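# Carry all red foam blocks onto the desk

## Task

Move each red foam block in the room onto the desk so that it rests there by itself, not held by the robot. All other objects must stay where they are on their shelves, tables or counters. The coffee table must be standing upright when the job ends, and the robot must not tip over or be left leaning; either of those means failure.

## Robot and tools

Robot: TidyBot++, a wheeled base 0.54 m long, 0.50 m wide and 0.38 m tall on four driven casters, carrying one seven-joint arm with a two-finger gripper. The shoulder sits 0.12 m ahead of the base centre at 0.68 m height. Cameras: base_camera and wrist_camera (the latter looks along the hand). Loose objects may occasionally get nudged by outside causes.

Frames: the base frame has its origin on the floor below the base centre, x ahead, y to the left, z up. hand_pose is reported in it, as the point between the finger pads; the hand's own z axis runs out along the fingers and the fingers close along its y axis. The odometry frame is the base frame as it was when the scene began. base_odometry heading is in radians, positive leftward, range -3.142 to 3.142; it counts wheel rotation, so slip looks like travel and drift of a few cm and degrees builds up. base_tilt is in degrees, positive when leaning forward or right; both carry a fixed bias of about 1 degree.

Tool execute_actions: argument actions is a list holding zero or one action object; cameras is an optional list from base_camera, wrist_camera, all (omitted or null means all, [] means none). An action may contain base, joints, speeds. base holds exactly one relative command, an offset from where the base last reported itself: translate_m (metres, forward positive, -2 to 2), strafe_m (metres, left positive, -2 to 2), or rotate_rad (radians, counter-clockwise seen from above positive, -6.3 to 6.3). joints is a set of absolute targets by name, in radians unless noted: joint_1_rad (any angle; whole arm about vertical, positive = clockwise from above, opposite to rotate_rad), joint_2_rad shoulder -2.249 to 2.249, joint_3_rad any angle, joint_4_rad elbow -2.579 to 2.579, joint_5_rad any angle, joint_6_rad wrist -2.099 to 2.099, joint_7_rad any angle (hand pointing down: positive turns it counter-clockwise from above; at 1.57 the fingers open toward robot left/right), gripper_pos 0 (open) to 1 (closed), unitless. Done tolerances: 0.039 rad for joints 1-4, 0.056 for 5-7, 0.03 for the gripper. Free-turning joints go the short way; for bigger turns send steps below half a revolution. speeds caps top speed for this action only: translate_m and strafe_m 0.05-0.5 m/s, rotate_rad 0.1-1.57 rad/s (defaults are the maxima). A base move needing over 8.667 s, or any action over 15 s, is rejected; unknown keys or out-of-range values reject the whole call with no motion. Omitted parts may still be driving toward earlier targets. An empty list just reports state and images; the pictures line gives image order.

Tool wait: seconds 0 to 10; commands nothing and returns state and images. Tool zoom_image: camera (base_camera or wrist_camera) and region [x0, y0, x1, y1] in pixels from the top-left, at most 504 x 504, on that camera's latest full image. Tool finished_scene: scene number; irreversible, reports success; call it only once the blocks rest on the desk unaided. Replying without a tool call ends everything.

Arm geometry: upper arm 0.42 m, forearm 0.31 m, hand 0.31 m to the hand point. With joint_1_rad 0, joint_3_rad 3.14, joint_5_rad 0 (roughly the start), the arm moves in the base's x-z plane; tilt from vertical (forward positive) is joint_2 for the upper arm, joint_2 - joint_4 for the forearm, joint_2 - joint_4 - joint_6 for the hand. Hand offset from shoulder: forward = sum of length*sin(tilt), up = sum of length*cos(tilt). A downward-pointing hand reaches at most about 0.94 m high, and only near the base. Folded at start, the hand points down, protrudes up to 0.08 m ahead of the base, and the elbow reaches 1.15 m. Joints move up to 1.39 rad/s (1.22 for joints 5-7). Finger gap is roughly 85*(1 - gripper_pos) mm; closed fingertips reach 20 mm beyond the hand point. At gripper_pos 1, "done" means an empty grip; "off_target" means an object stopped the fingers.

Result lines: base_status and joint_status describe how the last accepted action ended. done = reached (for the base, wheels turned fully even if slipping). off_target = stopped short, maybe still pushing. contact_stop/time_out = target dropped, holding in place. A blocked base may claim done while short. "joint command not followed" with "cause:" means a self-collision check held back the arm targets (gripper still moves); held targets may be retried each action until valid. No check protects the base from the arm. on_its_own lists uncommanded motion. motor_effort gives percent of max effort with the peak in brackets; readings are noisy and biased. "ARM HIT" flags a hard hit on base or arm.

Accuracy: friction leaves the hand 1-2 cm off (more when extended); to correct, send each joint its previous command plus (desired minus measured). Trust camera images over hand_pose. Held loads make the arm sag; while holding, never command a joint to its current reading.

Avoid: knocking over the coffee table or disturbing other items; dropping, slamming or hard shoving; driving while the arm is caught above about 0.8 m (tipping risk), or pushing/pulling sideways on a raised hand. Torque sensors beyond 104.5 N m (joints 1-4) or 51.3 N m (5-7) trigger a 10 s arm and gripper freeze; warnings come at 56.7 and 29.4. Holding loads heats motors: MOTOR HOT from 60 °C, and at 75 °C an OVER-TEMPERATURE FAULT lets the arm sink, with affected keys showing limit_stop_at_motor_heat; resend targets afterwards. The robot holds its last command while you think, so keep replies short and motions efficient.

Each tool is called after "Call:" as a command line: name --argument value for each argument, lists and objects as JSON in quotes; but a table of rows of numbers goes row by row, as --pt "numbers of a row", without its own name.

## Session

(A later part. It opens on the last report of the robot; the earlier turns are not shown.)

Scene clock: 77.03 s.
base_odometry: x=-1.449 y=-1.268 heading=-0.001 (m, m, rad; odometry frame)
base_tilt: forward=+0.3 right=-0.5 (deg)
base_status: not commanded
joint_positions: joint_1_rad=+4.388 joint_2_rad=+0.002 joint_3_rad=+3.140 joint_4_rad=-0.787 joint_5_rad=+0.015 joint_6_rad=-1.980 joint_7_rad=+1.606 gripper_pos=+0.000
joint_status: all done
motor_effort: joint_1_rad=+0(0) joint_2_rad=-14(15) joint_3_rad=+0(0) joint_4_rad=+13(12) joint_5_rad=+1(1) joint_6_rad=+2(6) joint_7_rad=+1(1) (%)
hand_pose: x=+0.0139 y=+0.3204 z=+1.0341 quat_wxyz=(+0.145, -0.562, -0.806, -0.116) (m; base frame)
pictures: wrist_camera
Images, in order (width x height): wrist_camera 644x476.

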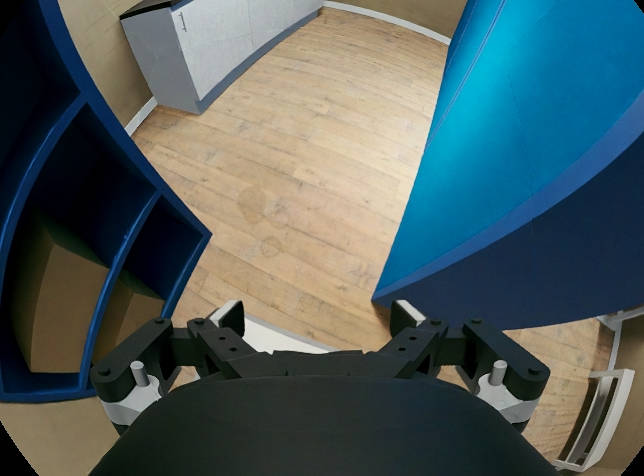

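Call:
execute_actions --actions '[{"base": {"translate_m": -0.2}, "joints": {"joint_1_rad": 4.5, "joint_4_rad": -1.1}}]'

Scene clock: 81.00 s.
base_odometry: x=-1.649 y=-1.268 heading=-0.001 (m, m, rad; odometry frame)
base_tilt: forward=+0.3 right=-0.5 (deg)
base_status: done
joint_positions: joint_1_rad=+4.488 joint_2_rad=+0.002 joint_3_rad=+3.140 joint_4_rad=-1.087 joint_5_rad=+0.015 joint_6_rad=-1.980 joint_7_rad=+1.606 gripper_pos=+0.000
joint_status: all done
motor_effort: joint_1_rad=+0(1) joint_2_rad=-15(17) joint_3_rad=+0(1) joint_4_rad=+13(13) joint_5_rad=+1(2) joint_6_rad=+0(2) joint_7_rad=+0(0) (%)
hand_pose: x=+0.0541 y=+0.2949 z=+0.9377 quat_wxyz=(+0.023, -0.611, -0.791, -0.028) (m; base frame)
pictures: base_camera, wrist_camera
Images, in order (width x height): base_camera 644x364, wrist_camera 644x476.

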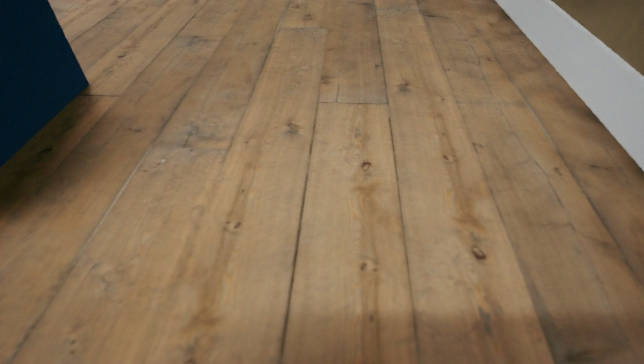

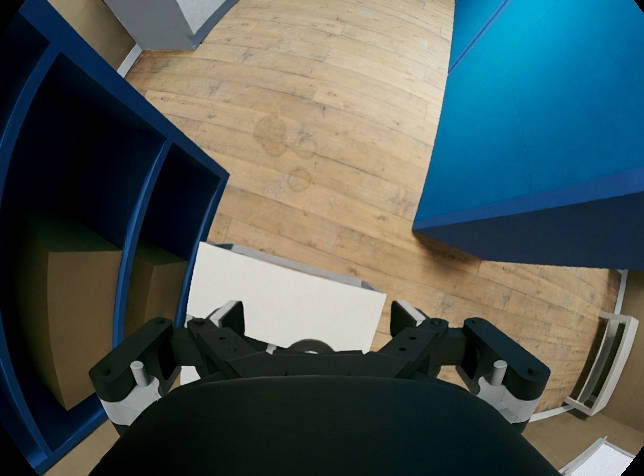

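Call:
execute_actions --actions '[{"base": {"strafe_m": 1.3}, "joints": {"joint_1_rad": 3.14, "joint_4_rad": -0.3}}]'

Scene clock: 85.80 s.
base_odometry: x=-1.649 y=+0.032 heading=-0.001 (m, m, rad; odometry frame)
base_tilt: forward=+0.2 right=-0.5 (deg)
base_status: done
joint_positions: joint_1_rad=+3.151 joint_2_rad=+0.001 joint_3_rad=+3.140 joint_4_rad=-0.315 joint_5_rad=+0.015 joint_6_rad=-1.982 joint_7_rad=+1.606 gripper_pos=+0.000
joint_status: all done
motor_effort: joint_1_rad=+0(1) joint_2_rad=-9(17) joint_3_rad=+0(1) joint_4_rad=+8(14) joint_5_rad=+1(0) joint_6_rad=+6(5) joint_7_rad=+0(0) (%)
hand_pose: x=-0.2119 y=+0.0056 z=+1.1943 quat_wxyz=(+0.409, +0.007, -0.912, -0.014) (m; base frame)
pictures: base_camera, wrist_camera
Images, in order (width x height): base_camera 644x364, wrist_camera 644x476.

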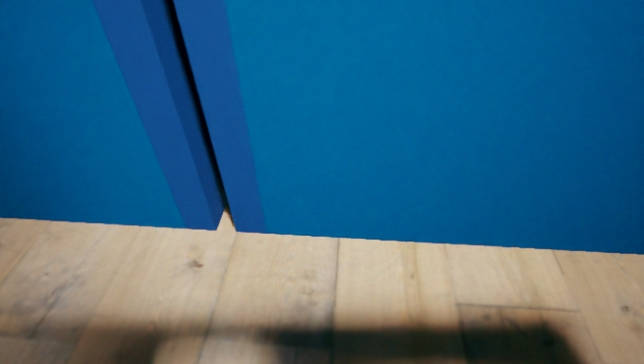

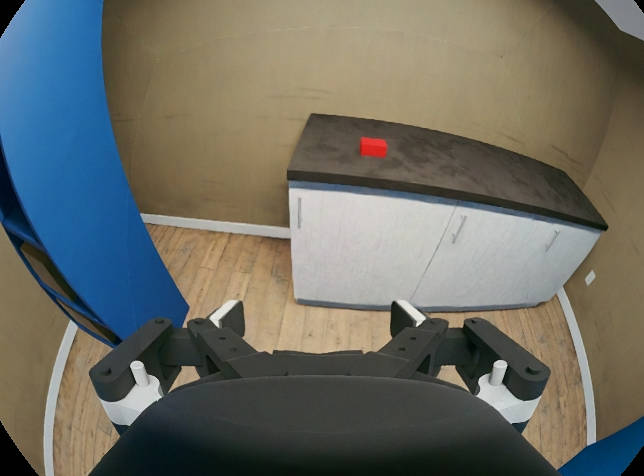

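Call:
execute_actions --actions '[{"base": {"strafe_m": -0.42}, "joints": {"joint_1_rad": 3.0, "joint_4_rad": -0.6}}]' --cameras '["wrist_camera"]'

Scene clock: 92.33 s.
base_odometry: x=-1.649 y=-0.388 heading=+0.000 (m, m, rad; odometry frame)
base_tilt: forward=+0.3 right=-0.5 (deg)
base_status: done
joint_positions: joint_1_rad=+3.008 joint_2_rad=+0.003 joint_3_rad=+3.140 joint_4_rad=-0.587 joint_5_rad=+0.015 joint_6_rad=-1.982 joint_7_rad=+1.606 gripper_pos=+0.000
joint_status: all done
motor_effort: joint_1_rad=+0(1) joint_2_rad=-12(17) joint_3_rad=+0(1) joint_4_rad=+11(10) joint_5_rad=+1(1) joint_6_rad=+4(6) joint_7_rad=+1(0) (%)
hand_pose: x=-0.2222 y=-0.0434 z=+1.1019 quat_wxyz=(+0.281, +0.077, -0.956, +0.008) (m; base frame)
pictures: wrist_camera
Images, in order (width x height): wrist_camera 644x476.

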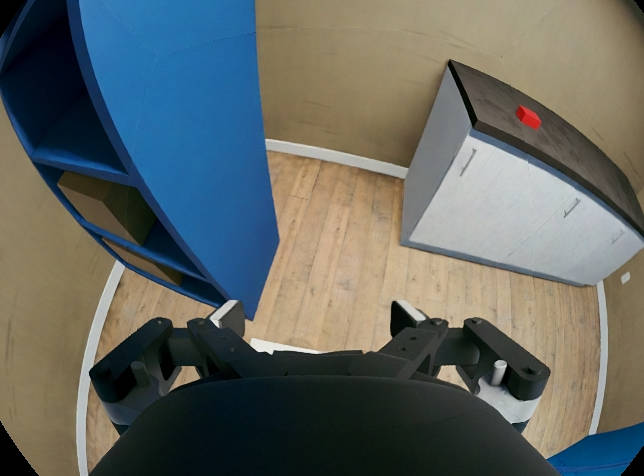

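Call:
execute_actions --actions '[{"base": {"translate_m": -1.02}, "joints": {"joint_1_rad": 1.9, "joint_2_rad": -0.3, "joint_4_rad": -0.5}}]'

Scene clock: 96.90 s.
base_odometry: x=-2.669 y=-0.389 heading=+0.000 (m, m, rad; odometry frame)
base_tilt: forward=+0.3 right=-0.5 (deg)
base_status: done
joint_positions: joint_1_rad=+1.912 joint_2_rad=-0.283 joint_3_rad=+3.140 joint_4_rad=-0.516 joint_5_rad=+0.015 joint_6_rad=-1.982 joint_7_rad=+1.606 gripper_pos=+0.000
joint_status: all done
motor_effort: joint_1_rad=+0(0) joint_2_rad=+3(12) joint_3_rad=+0(1) joint_4_rad=+7(10) joint_5_rad=+0(0) joint_6_rad=+5(6) joint_7_rad=+0(0) (%)
hand_pose: x=+0.0487 y=-0.1913 z=+1.2048 quat_wxyz=(+0.372, +0.525, -0.724, +0.248) (m; base frame)
pictures: base_camera, wrist_camera
Images, in order (width x height): base_camera 644x364, wrist_camera 644x476.

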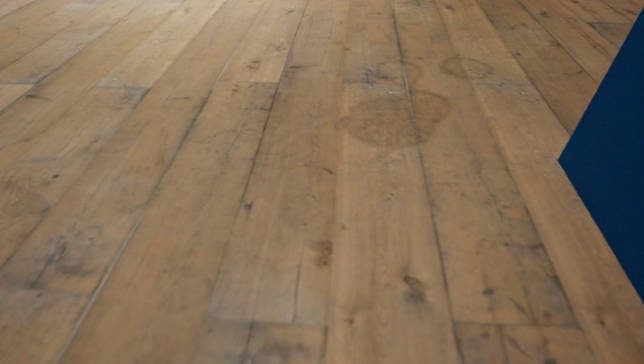

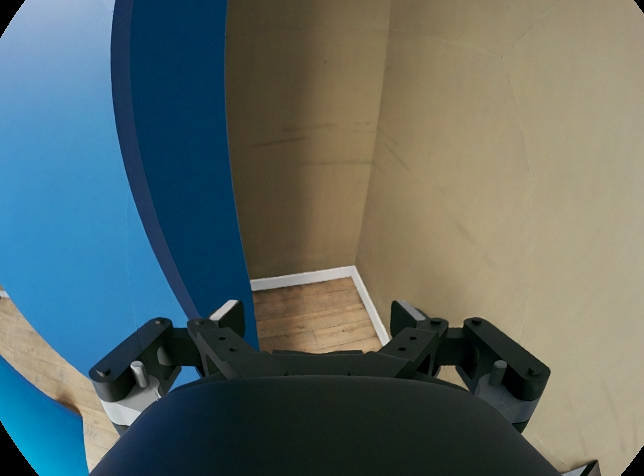

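Call:
execute_actions --actions '[{"joints": {"joint_1_rad": 2.3, "joint_4_rad": -1.15}}]' --cameras '["wrist_camera"]'

Scene clock: 99.17 s.
base_odometry: x=-2.669 y=-0.389 heading=+0.000 (m, m, rad; odometry frame)
base_tilt: forward=+0.2 right=-0.4 (deg)
base_status: not commanded
joint_positions: joint_1_rad=+2.287 joint_2_rad=-0.287 joint_3_rad=+3.140 joint_4_rad=-1.137 joint_5_rad=+0.015 joint_6_rad=-1.982 joint_7_rad=+1.606 gripper_pos=+0.000
joint_status: all done
motor_effort: joint_1_rad=+0(0) joint_2_rad=-3(4) joint_3_rad=+1(0) joint_4_rad=+12(14) joint_5_rad=+0(1) joint_6_rad=+1(6) joint_7_rad=+1(0) (%)
hand_pose: x=-0.0221 y=-0.1583 z=+0.9964 quat_wxyz=(+0.144, +0.422, -0.893, +0.055) (m; base frame)
pictures: wrist_camera
Images, in order (width x height): wrist_camera 644x476.

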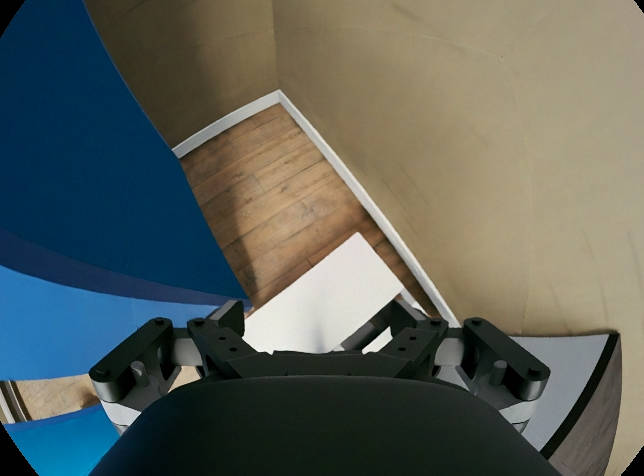

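Call:
execute_actions --actions '[{"base": {"translate_m": -0.1}, "joints": {"joint_1_rad": 4.68, "joint_6_rad": -1.65, "joint_7_rad": 1.55}}]' --cameras '["wrist_camera"]'

Scene clock: 103.77 s.
base_odometry: x=-2.769 y=-0.389 heading=+0.000 (m, m, rad; odometry frame)
base_tilt: forward=+0.3 right=-0.5 (deg)
base_status: done
joint_positions: joint_1_rad=+4.669 joint_2_rad=-0.290 joint_3_rad=+3.140 joint_4_rad=-1.137 joint_5_rad=+0.015 joint_6_rad=-1.672 joint_7_rad=+1.586 gripper_pos=+0.000
joint_status: all done
motor_effort: joint_1_rad=+0(1) joint_2_rad=-5(8) joint_3_rad=+0(2) joint_4_rad=+14(14) joint_5_rad=+1(2) joint_6_rad=+4(3) joint_7_rad=+0(0) (%)
hand_pose: x=+0.1086 y=+0.2967 z=+1.0401 quat_wxyz=(+0.215, -0.654, -0.691, -0.218) (m; base frame)
pictures: wrist_camera
Images, in order (width x height): wrist_camera 644x476.

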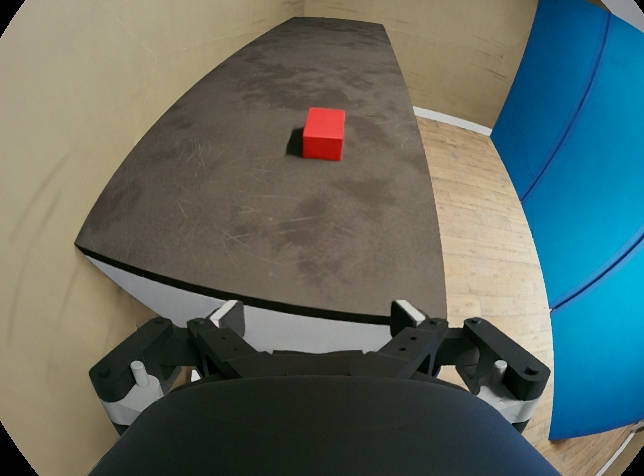

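Call:
execute_actions --actions '[{"joints": {"joint_1_rad": 4.695, "joint_4_rad": -1.35, "joint_6_rad": -0.795}}]' --cameras '[]'

Call:
execute_actions --actions '[{"joints": {"joint_2_rad": 0.06}}]' --cameras '["wrist_camera"]'

Scene clock: 106.80 s.
base_odometry: x=-2.769 y=-0.389 heading=+0.000 (m, m, rad; odometry frame)
base_tilt: forward=+0.3 right=-0.5 (deg)
base_status: not commanded
joint_positions: joint_1_rad=+4.681 joint_2_rad=-0.290 joint_3_rad=+3.140 joint_4_rad=-1.335 joint_5_rad=+0.015 joint_6_rad=-0.803 joint_7_rad=+1.586 gripper_pos=+0.000
joint_status: all done
motor_effort: joint_1_rad=+0(0) joint_2_rad=-9(9) joint_3_rad=+0(0) joint_4_rad=+18(17) joint_5_rad=+0(1) joint_6_rad=+7(8) joint_7_rad=+0(0) (%)
hand_pose: x=+0.1059 y=+0.4505 z=+1.1576 quat_wxyz=(+0.424, -0.550, -0.579, -0.428) (m; base frame)
pictures: none
No camera images: the call's "cameras" was empty. Leave "cameras" out to get every camera's image.

Scene clock: 108.47 s.
base_odometry: x=-2.769 y=-0.389 heading=+0.000 (m, m, rad; odometry frame)
base_tilt: forward=+0.2 right=-0.5 (deg)
base_status: not commanded
joint_positions: joint_1_rad=+4.681 joint_2_rad=+0.065 joint_3_rad=+3.140 joint_4_rad=-1.343 joint_5_rad=+0.015 joint_6_rad=-0.803 joint_7_rad=+1.586 gripper_pos=+0.000
joint_status: all done
motor_effort: joint_1_rad=+0(0) joint_2_rad=-24(28) joint_3_rad=+0(0) joint_4_rad=+19(20) joint_5_rad=+1(1) joint_6_rad=+6(7) joint_7_rad=+0(1) (%)
hand_pose: x=+0.1016 y=+0.5868 z=+0.9663 quat_wxyz=(+0.315, -0.615, -0.649, -0.319) (m; base frame)
pictures: wrist_camera
Images, in order (width x height): wrist_camera 644x476.

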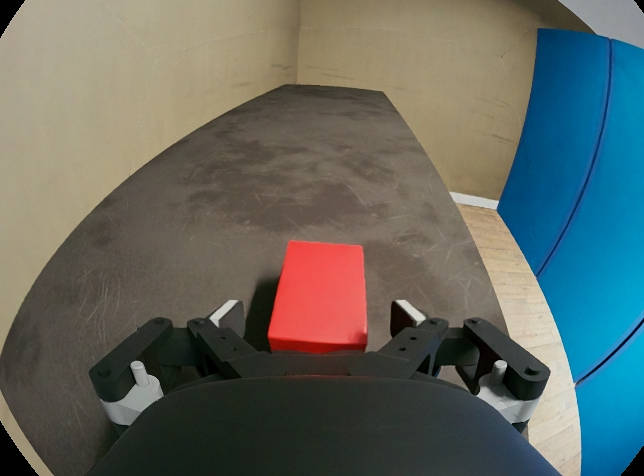

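Call:
execute_actions --actions '[{"joints": {"joint_2_rad": 0.163, "joint_6_rad": -0.688}}]' --cameras '["wrist_camera"]'

Scene clock: 110.40 s.
base_odometry: x=-2.769 y=-0.389 heading=+0.000 (m, m, rad; odometry frame)
base_tilt: forward=+0.2 right=-0.5 (deg)
base_status: not commanded
joint_positions: joint_1_rad=+4.681 joint_2_rad=+0.157 joint_3_rad=+3.140 joint_4_rad=-1.343 joint_5_rad=+0.015 joint_6_rad=-0.707 joint_7_rad=+1.586 gripper_pos=+0.000
joint_status: all done
motor_effort: joint_1_rad=+0(0) joint_2_rad=-28(30) joint_3_rad=+0(0) joint_4_rad=+19(20) joint_5_rad=+1(1) joint_6_rad=+6(6) joint_7_rad=+0(0) (%)
hand_pose: x=+0.0999 y=+0.6293 z=+0.9344 quat_wxyz=(+0.316, -0.614, -0.648, -0.320) (m; base frame)
pictures: wrist_camera
Images, in order (width x height): wrist_camera 644x476.

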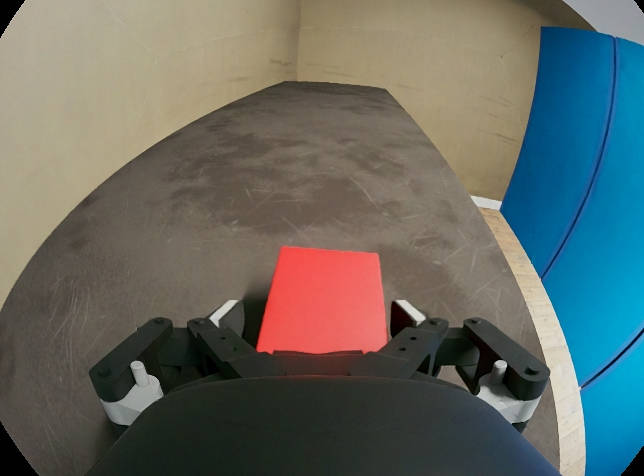

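Call:
execute_actions --actions '[{"joints": {"gripper_pos": 1.0}}]' --cameras '["wrist_camera"]'

Scene clock: 111.97 s.
base_odometry: x=-2.769 y=-0.389 heading=+0.000 (m, m, rad; odometry frame)
base_tilt: forward=+0.3 right=-0.5 (deg)
base_status: not commanded
joint_positions: joint_1_rad=+4.684 joint_2_rad=+0.155 joint_3_rad=+3.140 joint_4_rad=-1.343 joint_5_rad=+0.015 joint_6_rad=-0.701 joint_7_rad=+1.586 gripper_pos=+0.377
joint_status: gripper_pos off_target (ended at +0.377, target +1.000)
motor_effort: joint_1_rad=+0(1) joint_2_rad=-26(29) joint_3_rad=+0(1) joint_4_rad=+18(19) joint_5_rad=+1(1) joint_6_rad=+6(6) joint_7_rad=+0(1) (%)
hand_pose: x=+0.1018 y=+0.6301 z=+0.9370 quat_wxyz=(+0.318, -0.614, -0.646, -0.323) (m; base frame)
pictures: wrist_camera
Images, in order (width x height): wrist_camera 644x476.

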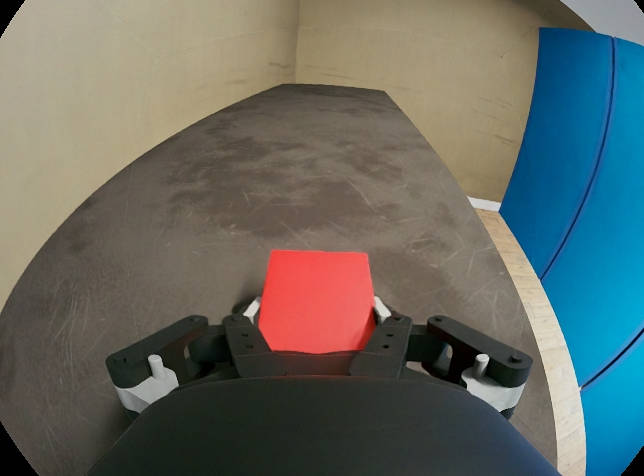

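Call:
execute_actions --actions '[{"base": {"translate_m": 1.12}, "joints": {"joint_2_rad": -0.35, "joint_4_rad": -1.5, "joint_6_rad": -1.05}}]'

Scene clock: 117.03 s.
base_odometry: x=-1.649 y=-0.389 heading=+0.000 (m, m, rad; odometry frame)
base_tilt: forward=+0.3 right=-0.5 (deg)
base_status: done
joint_positions: joint_1_rad=+4.689 joint_2_rad=-0.345 joint_3_rad=+3.139 joint_4_rad=-1.485 joint_5_rad=+0.015 joint_6_rad=-1.032 joint_7_rad=+1.585 gripper_pos=+0.377
joint_status: all done
motor_effort: joint_1_rad=+0(3) joint_2_rad=-7(31) joint_3_rad=+0(2) joint_4_rad=+18(21) joint_5_rad=+1(2) joint_6_rad=+6(7) joint_7_rad=+1(0) (%)
hand_pose: x=+0.1112 y=+0.4000 z=+1.0332 quat_wxyz=(+0.326, -0.613, -0.638, -0.333) (m; base frame)
pictures: base_camera, wrist_camera
Images, in order (width x height): base_camera 644x364, wrist_camera 644x476.

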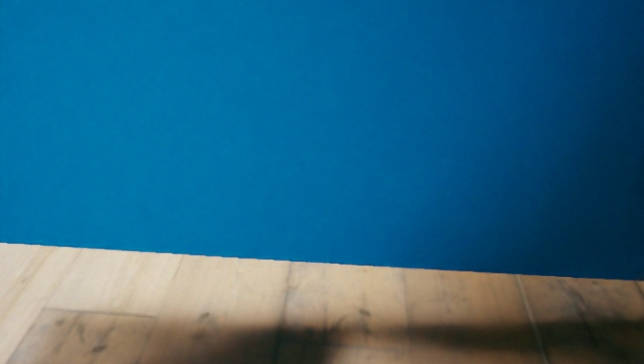

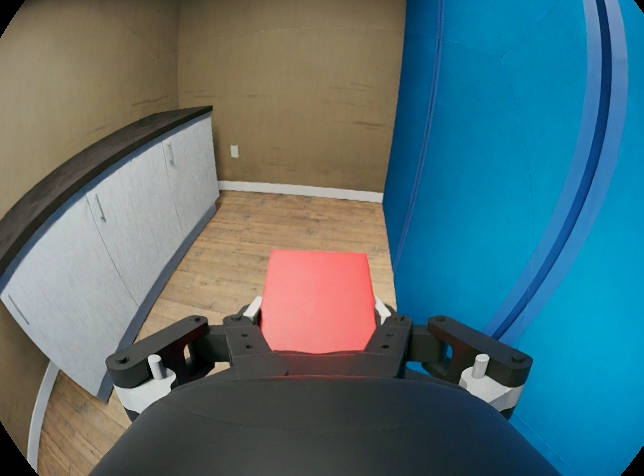

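Call:
execute_actions --actions '[{"base": {"strafe_m": -0.88}, "joints": {"joint_1_rad": 3.3, "joint_6_rad": -1.45}}]'

Scene clock: 121.33 s.
base_odometry: x=-1.648 y=-1.269 heading=+0.000 (m, m, rad; odometry frame)
base_tilt: forward=+0.2 right=-0.5 (deg)
base_status: done
joint_positions: joint_1_rad=+3.309 joint_2_rad=-0.344 joint_3_rad=+3.139 joint_4_rad=-1.487 joint_5_rad=+0.014 joint_6_rad=-1.430 joint_7_rad=+1.585 gripper_pos=+0.377
joint_status: all done
motor_effort: joint_1_rad=+0(1) joint_2_rad=-5(13) joint_3_rad=+0(2) joint_4_rad=+16(19) joint_5_rad=+1(2) joint_6_rad=+3(6) joint_7_rad=-1(1) (%)
hand_pose: x=-0.1880 y=+0.0540 z=+0.9461 quat_wxyz=(+0.279, -0.073, -0.957, -0.033) (m; base frame)
pictures: base_camera, wrist_camera
Images, in order (width x height): base_camera 644x364, wrist_camera 644x476.

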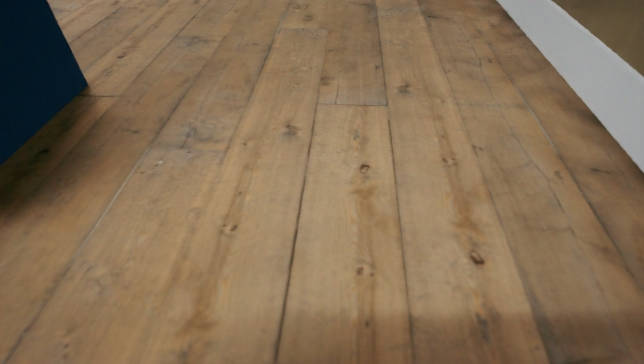

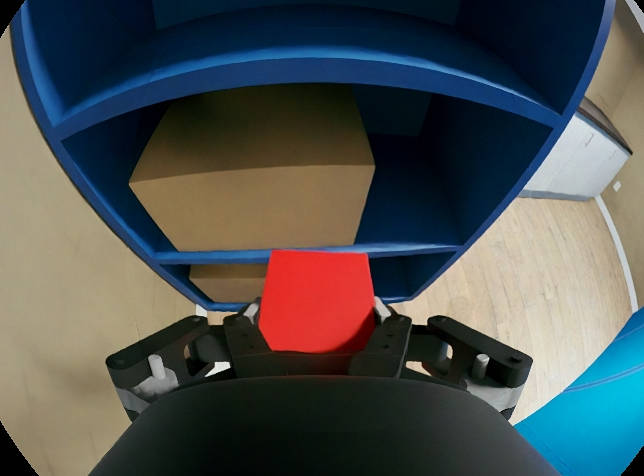

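Call:
execute_actions --actions '[{"base": {"translate_m": 2.0}, "joints": {"joint_1_rad": 3.4, "joint_4_rad": -2.5, "joint_6_rad": 0.3}}]'

Scene clock: 127.40 s.
base_odometry: x=+0.352 y=-1.270 heading=+0.000 (m, m, rad; odometry frame)
base_tilt: forward=+0.3 right=-0.5 (deg)
base_status: done
joint_positions: joint_1_rad=+3.387 joint_2_rad=-0.344 joint_3_rad=+3.139 joint_4_rad=-2.489 joint_5_rad=+0.014 joint_6_rad=+0.278 joint_7_rad=+1.585 gripper_pos=+0.377
joint_status: all done
motor_effort: joint_1_rad=+0(1) joint_2_rad=-6(11) joint_3_rad=+0(1) joint_4_rad=+18(18) joint_5_rad=+1(1) joint_6_rad=+7(7) joint_7_rad=+0(0) (%)
hand_pose: x=-0.2891 y=+0.0981 z=+0.8163 quat_wxyz=(+0.590, -0.084, -0.799, -0.079) (m; base frame)
pictures: base_camera, wrist_camera
Images, in order (width x height): base_camera 644x364, wrist_camera 644x476.

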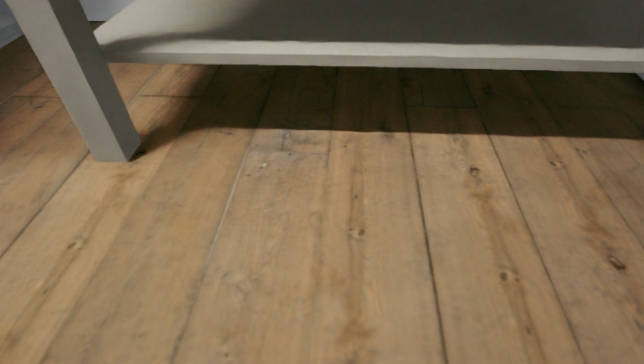

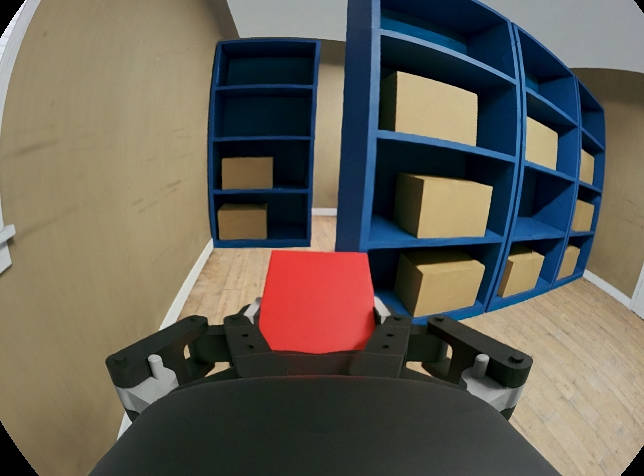

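Call:
execute_actions --actions '[{"base": {"strafe_m": 1.95}, "joints": {"joint_1_rad": 3.3, "joint_6_rad": 0.0}}]'

Scene clock: 133.03 s.
base_odometry: x=+0.353 y=+0.680 heading=+0.000 (m, m, rad; odometry frame)
base_tilt: forward=+0.3 right=-0.5 (deg)
base_status: done
joint_positions: joint_1_rad=+3.306 joint_2_rad=-0.344 joint_3_rad=+3.139 joint_4_rad=-2.496 joint_5_rad=+0.014 joint_6_rad=+0.007 joint_7_rad=+1.585 gripper_pos=+0.377
joint_status: all done
motor_effort: joint_1_rad=+0(1) joint_2_rad=-6(7) joint_3_rad=+0(2) joint_4_rad=+17(19) joint_5_rad=+1(0) joint_6_rad=+6(8) joint_7_rad=+0(1) (%)
hand_pose: x=-0.2584 y=+0.0600 z=+0.7361 quat_wxyz=(+0.476, -0.058, -0.877, -0.046) (m; base frame)
pictures: base_camera, wrist_camera
Images, in order (width x height): base_camera 644x364, wrist_camera 644x476.

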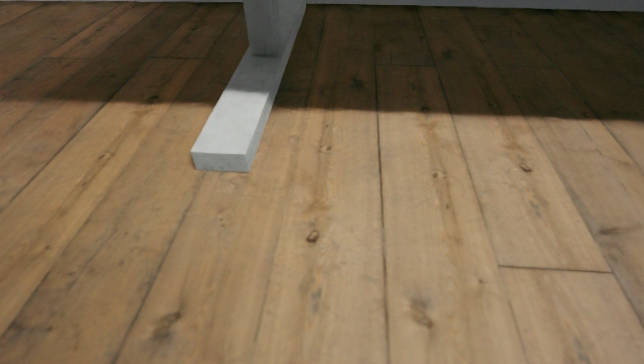

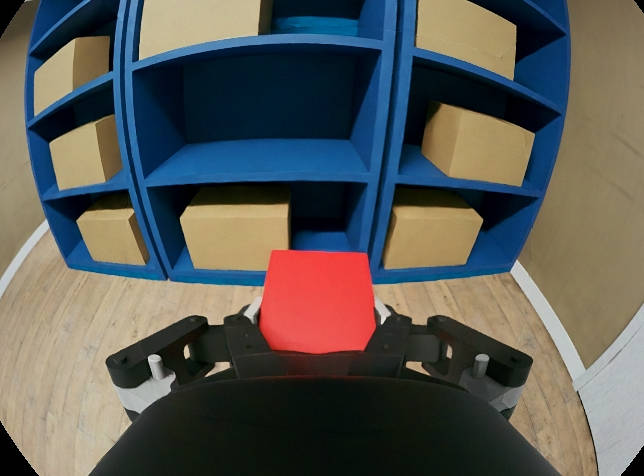

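Call:
zoom_image --camera "wrist_camera" --region '[340, 0, 600, 290]'

Call:
zoom_image --camera "wrist_camera" --region '[20, 0, 390, 290]'

Region (340, 0, 600, 290) of wrist_camera's 644x476 image, scaled by 1.738; it fills the left 452 columns of this view, and the rest is white.

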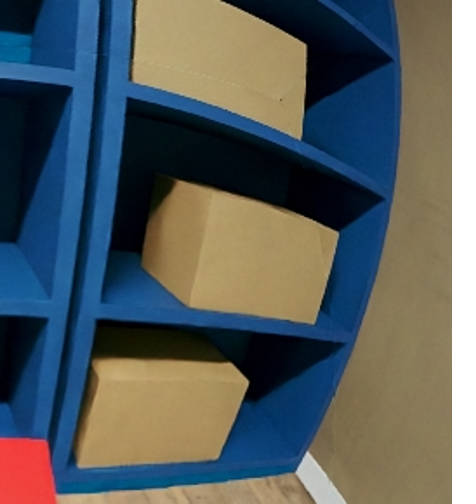

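Region (20, 0, 390, 290) of wrist_camera's 644x476 image, scaled by 1.362; it fills the top 395 rows of this view, and the rest is white.

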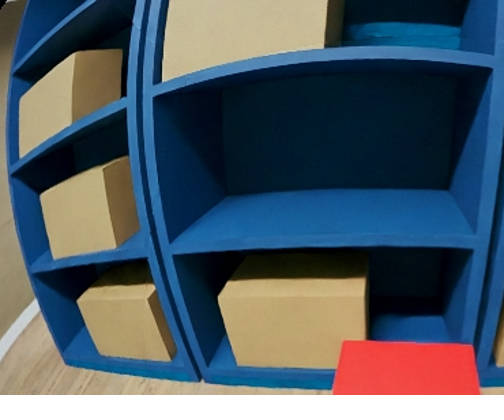

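Call:
execute_actions --actions '[{"base": {"translate_m": 0.2}, "joints": {"joint_1_rad": 6.4, "joint_2_rad": 0.1, "joint_4_rad": -1.84, "joint_6_rad": -0.26}}]'

Scene clock: 137.90 s.
base_odometry: x=+0.553 y=+0.680 heading=+0.000 (m, m, rad; odometry frame)
base_tilt: forward=+0.3 right=-0.5 (deg)
base_status: done
joint_positions: joint_1_rad=+6.392 joint_2_rad=+0.080 joint_3_rad=+3.139 joint_4_rad=-1.859 joint_5_rad=+0.014 joint_6_rad=-0.239 joint_7_rad=+1.585 gripper_pos=+0.377
joint_status: all done
motor_effort: joint_1_rad=+0(1) joint_2_rad=-24(25) joint_3_rad=+0(1) joint_4_rad=+18(18) joint_5_rad=+1(0) joint_6_rad=+6(7) joint_7_rad=+0(0) (%)
hand_pose: x=+0.6981 y=-0.0615 z=+0.8104 quat_wxyz=(-0.033, -0.885, +0.035, -0.462) (m; base frame)
pictures: base_camera, wrist_camera
Images, in order (width x height): base_camera 644x364, wrist_camera 644x476.

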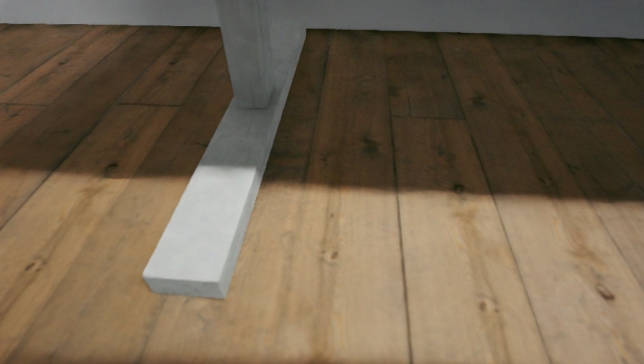

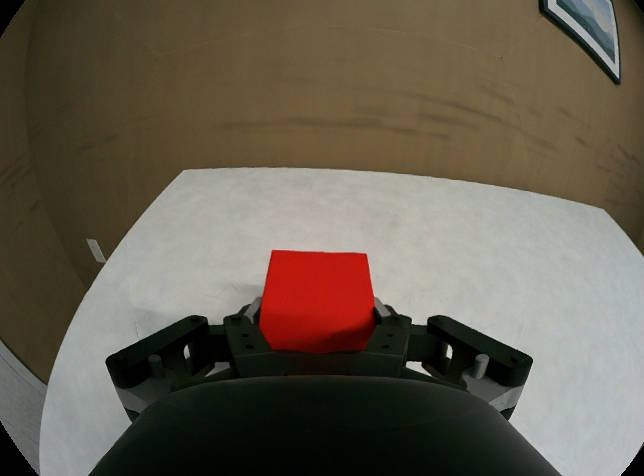

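Call:
execute_actions --actions '[{"joints": {"joint_2_rad": 0.222, "joint_6_rad": -0.105}}]' --cameras '["wrist_camera"]'

Scene clock: 139.43 s.
base_odometry: x=+0.553 y=+0.680 heading=+0.000 (m, m, rad; odometry frame)
base_tilt: forward=+0.3 right=-0.5 (deg)
base_status: not commanded
joint_positions: joint_1_rad=+6.392 joint_2_rad=+0.218 joint_3_rad=+3.139 joint_4_rad=-1.857 joint_5_rad=+0.014 joint_6_rad=-0.127 joint_7_rad=+1.585 gripper_pos=+0.377
joint_status: all done
motor_effort: joint_1_rad=+0(0) joint_2_rad=-28(31) joint_3_rad=+0(0) joint_4_rad=+18(18) joint_5_rad=+1(1) joint_6_rad=+6(8) joint_7_rad=+0(0) (%)
hand_pose: x=+0.7332 y=-0.0648 z=+0.7571 quat_wxyz=(-0.031, -0.891, +0.035, -0.452) (m; base frame)
pictures: wrist_camera
Images, in order (width x height): wrist_camera 644x476.

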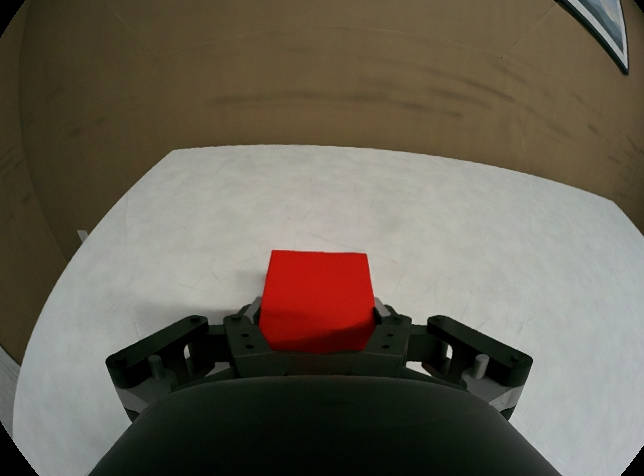

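Call:
execute_actions --actions '[{"joints": {"joint_2_rad": 0.25, "joint_6_rad": -0.09}}]' --cameras '[]'

Scene clock: 140.33 s.
base_odometry: x=+0.553 y=+0.680 heading=+0.000 (m, m, rad; odometry frame)
base_tilt: forward=+0.3 right=-0.5 (deg)
base_status: not commanded
joint_positions: joint_1_rad=+6.392 joint_2_rad=+0.236 joint_3_rad=+3.139 joint_4_rad=-1.857 joint_5_rad=+0.014 joint_6_rad=-0.113 joint_7_rad=+1.585 gripper_pos=+0.377
joint_status: all done
motor_effort: joint_1_rad=+0(0) joint_2_rad=-29(30) joint_3_rad=+0(0) joint_4_rad=+17(18) joint_5_rad=+1(0) joint_6_rad=+6(6) joint_7_rad=+0(1) (%)
hand_pose: x=+0.7370 y=-0.0652 z=+0.7496 quat_wxyz=(-0.031, -0.892, +0.035, -0.450) (m; base frame)
pictures: none
No camera images: the call's "cameras" was empty. Leave "cameras" out to get every camera's image.

Call:
execute_actions --actions '[{"joints": {"joint_2_rad": 0.272, "joint_6_rad": -0.07}}]' --cameras '[]'

Scene clock: 141.13 s.
base_odometry: x=+0.553 y=+0.680 heading=+0.000 (m, m, rad; odometry frame)
base_tilt: forward=+0.3 right=-0.5 (deg)
base_status: not commanded
joint_positions: joint_1_rad=+6.392 joint_2_rad=+0.250 joint_3_rad=+3.139 joint_4_rad=-1.855 joint_5_rad=+0.014 joint_6_rad=-0.090 joint_7_rad=+1.585 gripper_pos=+0.377
joint_status: all done
motor_effort: joint_1_rad=+0(0) joint_2_rad=-28(30) joint_3_rad=+0(1) joint_4_rad=+17(18) joint_5_rad=+1(0) joint_6_rad=+6(6) joint_7_rad=+0(1) (%)
hand_pose: x=+0.7427 y=-0.0657 z=+0.7474 quat_wxyz=(-0.031, -0.889, +0.035, -0.455) (m; base frame)
pictures: none
No camera images: the call's "cameras" was empty. Leave "cameras" out to get every camera's image.

Contact at z≈0.747 as predicted. Releasing.

Call:
execute_actions --actions '[{"joints": {"gripper_pos": 0.0, "joint_2_rad": 0.255}}]' --cameras '["wrist_camera"]'

Scene clock: 142.47 s.
base_odometry: x=+0.553 y=+0.680 heading=+0.000 (m, m, rad; odometry frame)
base_tilt: forward=+0.3 right=-0.5 (deg)
base_status: not commanded
joint_positions: joint_1_rad=+6.392 joint_2_rad=+0.250 joint_3_rad=+3.139 joint_4_rad=-1.855 joint_5_rad=+0.014 joint_6_rad=-0.089 joint_7_rad=+1.585 gripper_pos=+0.000
joint_status: all done
motor_effort: joint_1_rad=+0(1) joint_2_rad=-29(29) joint_3_rad=+0(0) joint_4_rad=+17(18) joint_5_rad=+1(1) joint_6_rad=+6(6) joint_7_rad=+0(1) (%)
hand_pose: x=+0.7430 y=-0.0657 z=+0.7476 quat_wxyz=(-0.031, -0.889, +0.035, -0.455) (m; base frame)
pictures: wrist_camera
Images, in order (width x height): wrist_camera 644x476.

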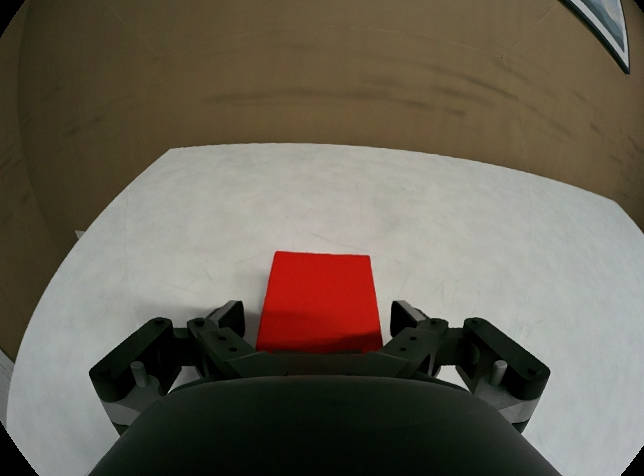

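Call:
execute_actions --actions '[{"joints": {"joint_2_rad": -0.3, "joint_6_rad": -0.5}}]' --cameras '["wrist_camera"]'

Scene clock: 146.37 s.
base_odometry: x=+0.553 y=+0.680 heading=+0.000 (m, m, rad; odometry frame)
base_tilt: forward=+0.3 right=-0.5 (deg)
base_status: not commanded
joint_positions: joint_1_rad=+6.392 joint_2_rad=-0.290 joint_3_rad=+3.139 joint_4_rad=-1.852 joint_5_rad=+0.014 joint_6_rad=-0.479 joint_7_rad=+1.585 gripper_pos=+0.000
joint_status: all done
motor_effort: joint_1_rad=+0(0) joint_2_rad=-11(31) joint_3_rad=+1(0) joint_4_rad=+19(20) joint_5_rad=+1(1) joint_6_rad=+7(6) joint_7_rad=+0(0) (%)
hand_pose: x=+0.5877 y=-0.0506 z=+0.9468 quat_wxyz=(-0.038, -0.852, +0.035, -0.522) (m; base frame)
pictures: wrist_camera
Images, in order (width x height): wrist_camera 644x476.

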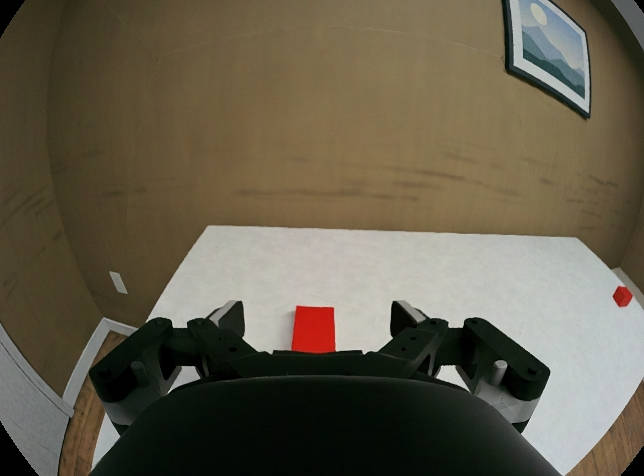

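Call:
execute_actions --actions '[{"base": {"strafe_m": 0.6}, "joints": {"joint_1_rad": 3.28, "joint_4_rad": -0.9, "joint_6_rad": -1.7}}]'

Scene clock: 150.77 s.
base_odometry: x=+0.553 y=+1.281 heading=+0.000 (m, m, rad; odometry frame)
base_tilt: forward=+0.2 right=-0.5 (deg)
base_status: done
joint_positions: joint_1_rad=+3.292 joint_2_rad=-0.290 joint_3_rad=+3.142 joint_4_rad=-0.917 joint_5_rad=+0.014 joint_6_rad=-1.678 joint_7_rad=+1.585 gripper_pos=+0.000
joint_status: all done
motor_effort: joint_1_rad=+0(1) joint_2_rad=-2(13) joint_3_rad=+0(2) joint_4_rad=+12(20) joint_5_rad=+1(1) joint_6_rad=+5(7) joint_7_rad=+0(0) (%)
hand_pose: x=-0.1722 y=+0.0473 z=+1.1311 quat_wxyz=(+0.404, -0.066, -0.911, -0.040) (m; base frame)
pictures: base_camera, wrist_camera
Images, in order (width x height): base_camera 644x364, wrist_camera 644x476.

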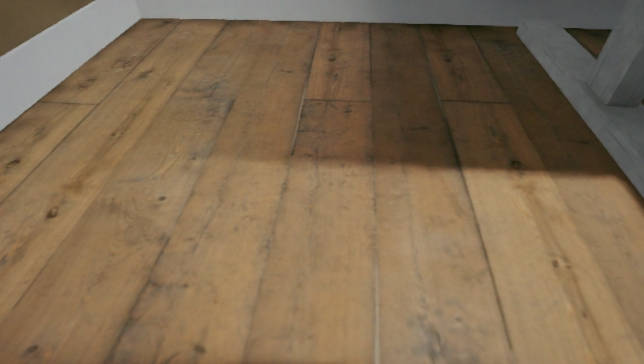

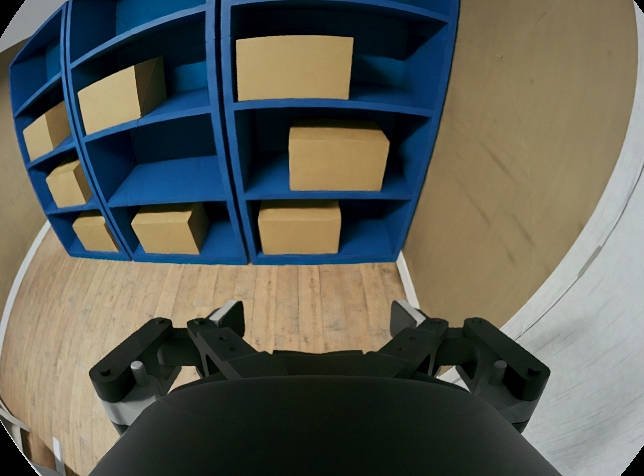

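Call:
zoom_image --camera "wrist_camera" --region '[0, 0, 470, 280]'

Region (0, 0, 470, 280) of wrist_camera's 644x476 image, scaled by 1.072; it fills the top 300 rows of this view, and the rest is white.

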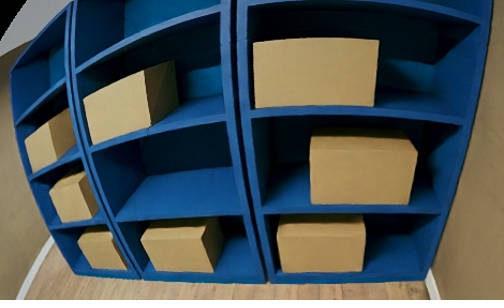

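Call:
finished_scene --scene 1

The scene is finished: the task was done.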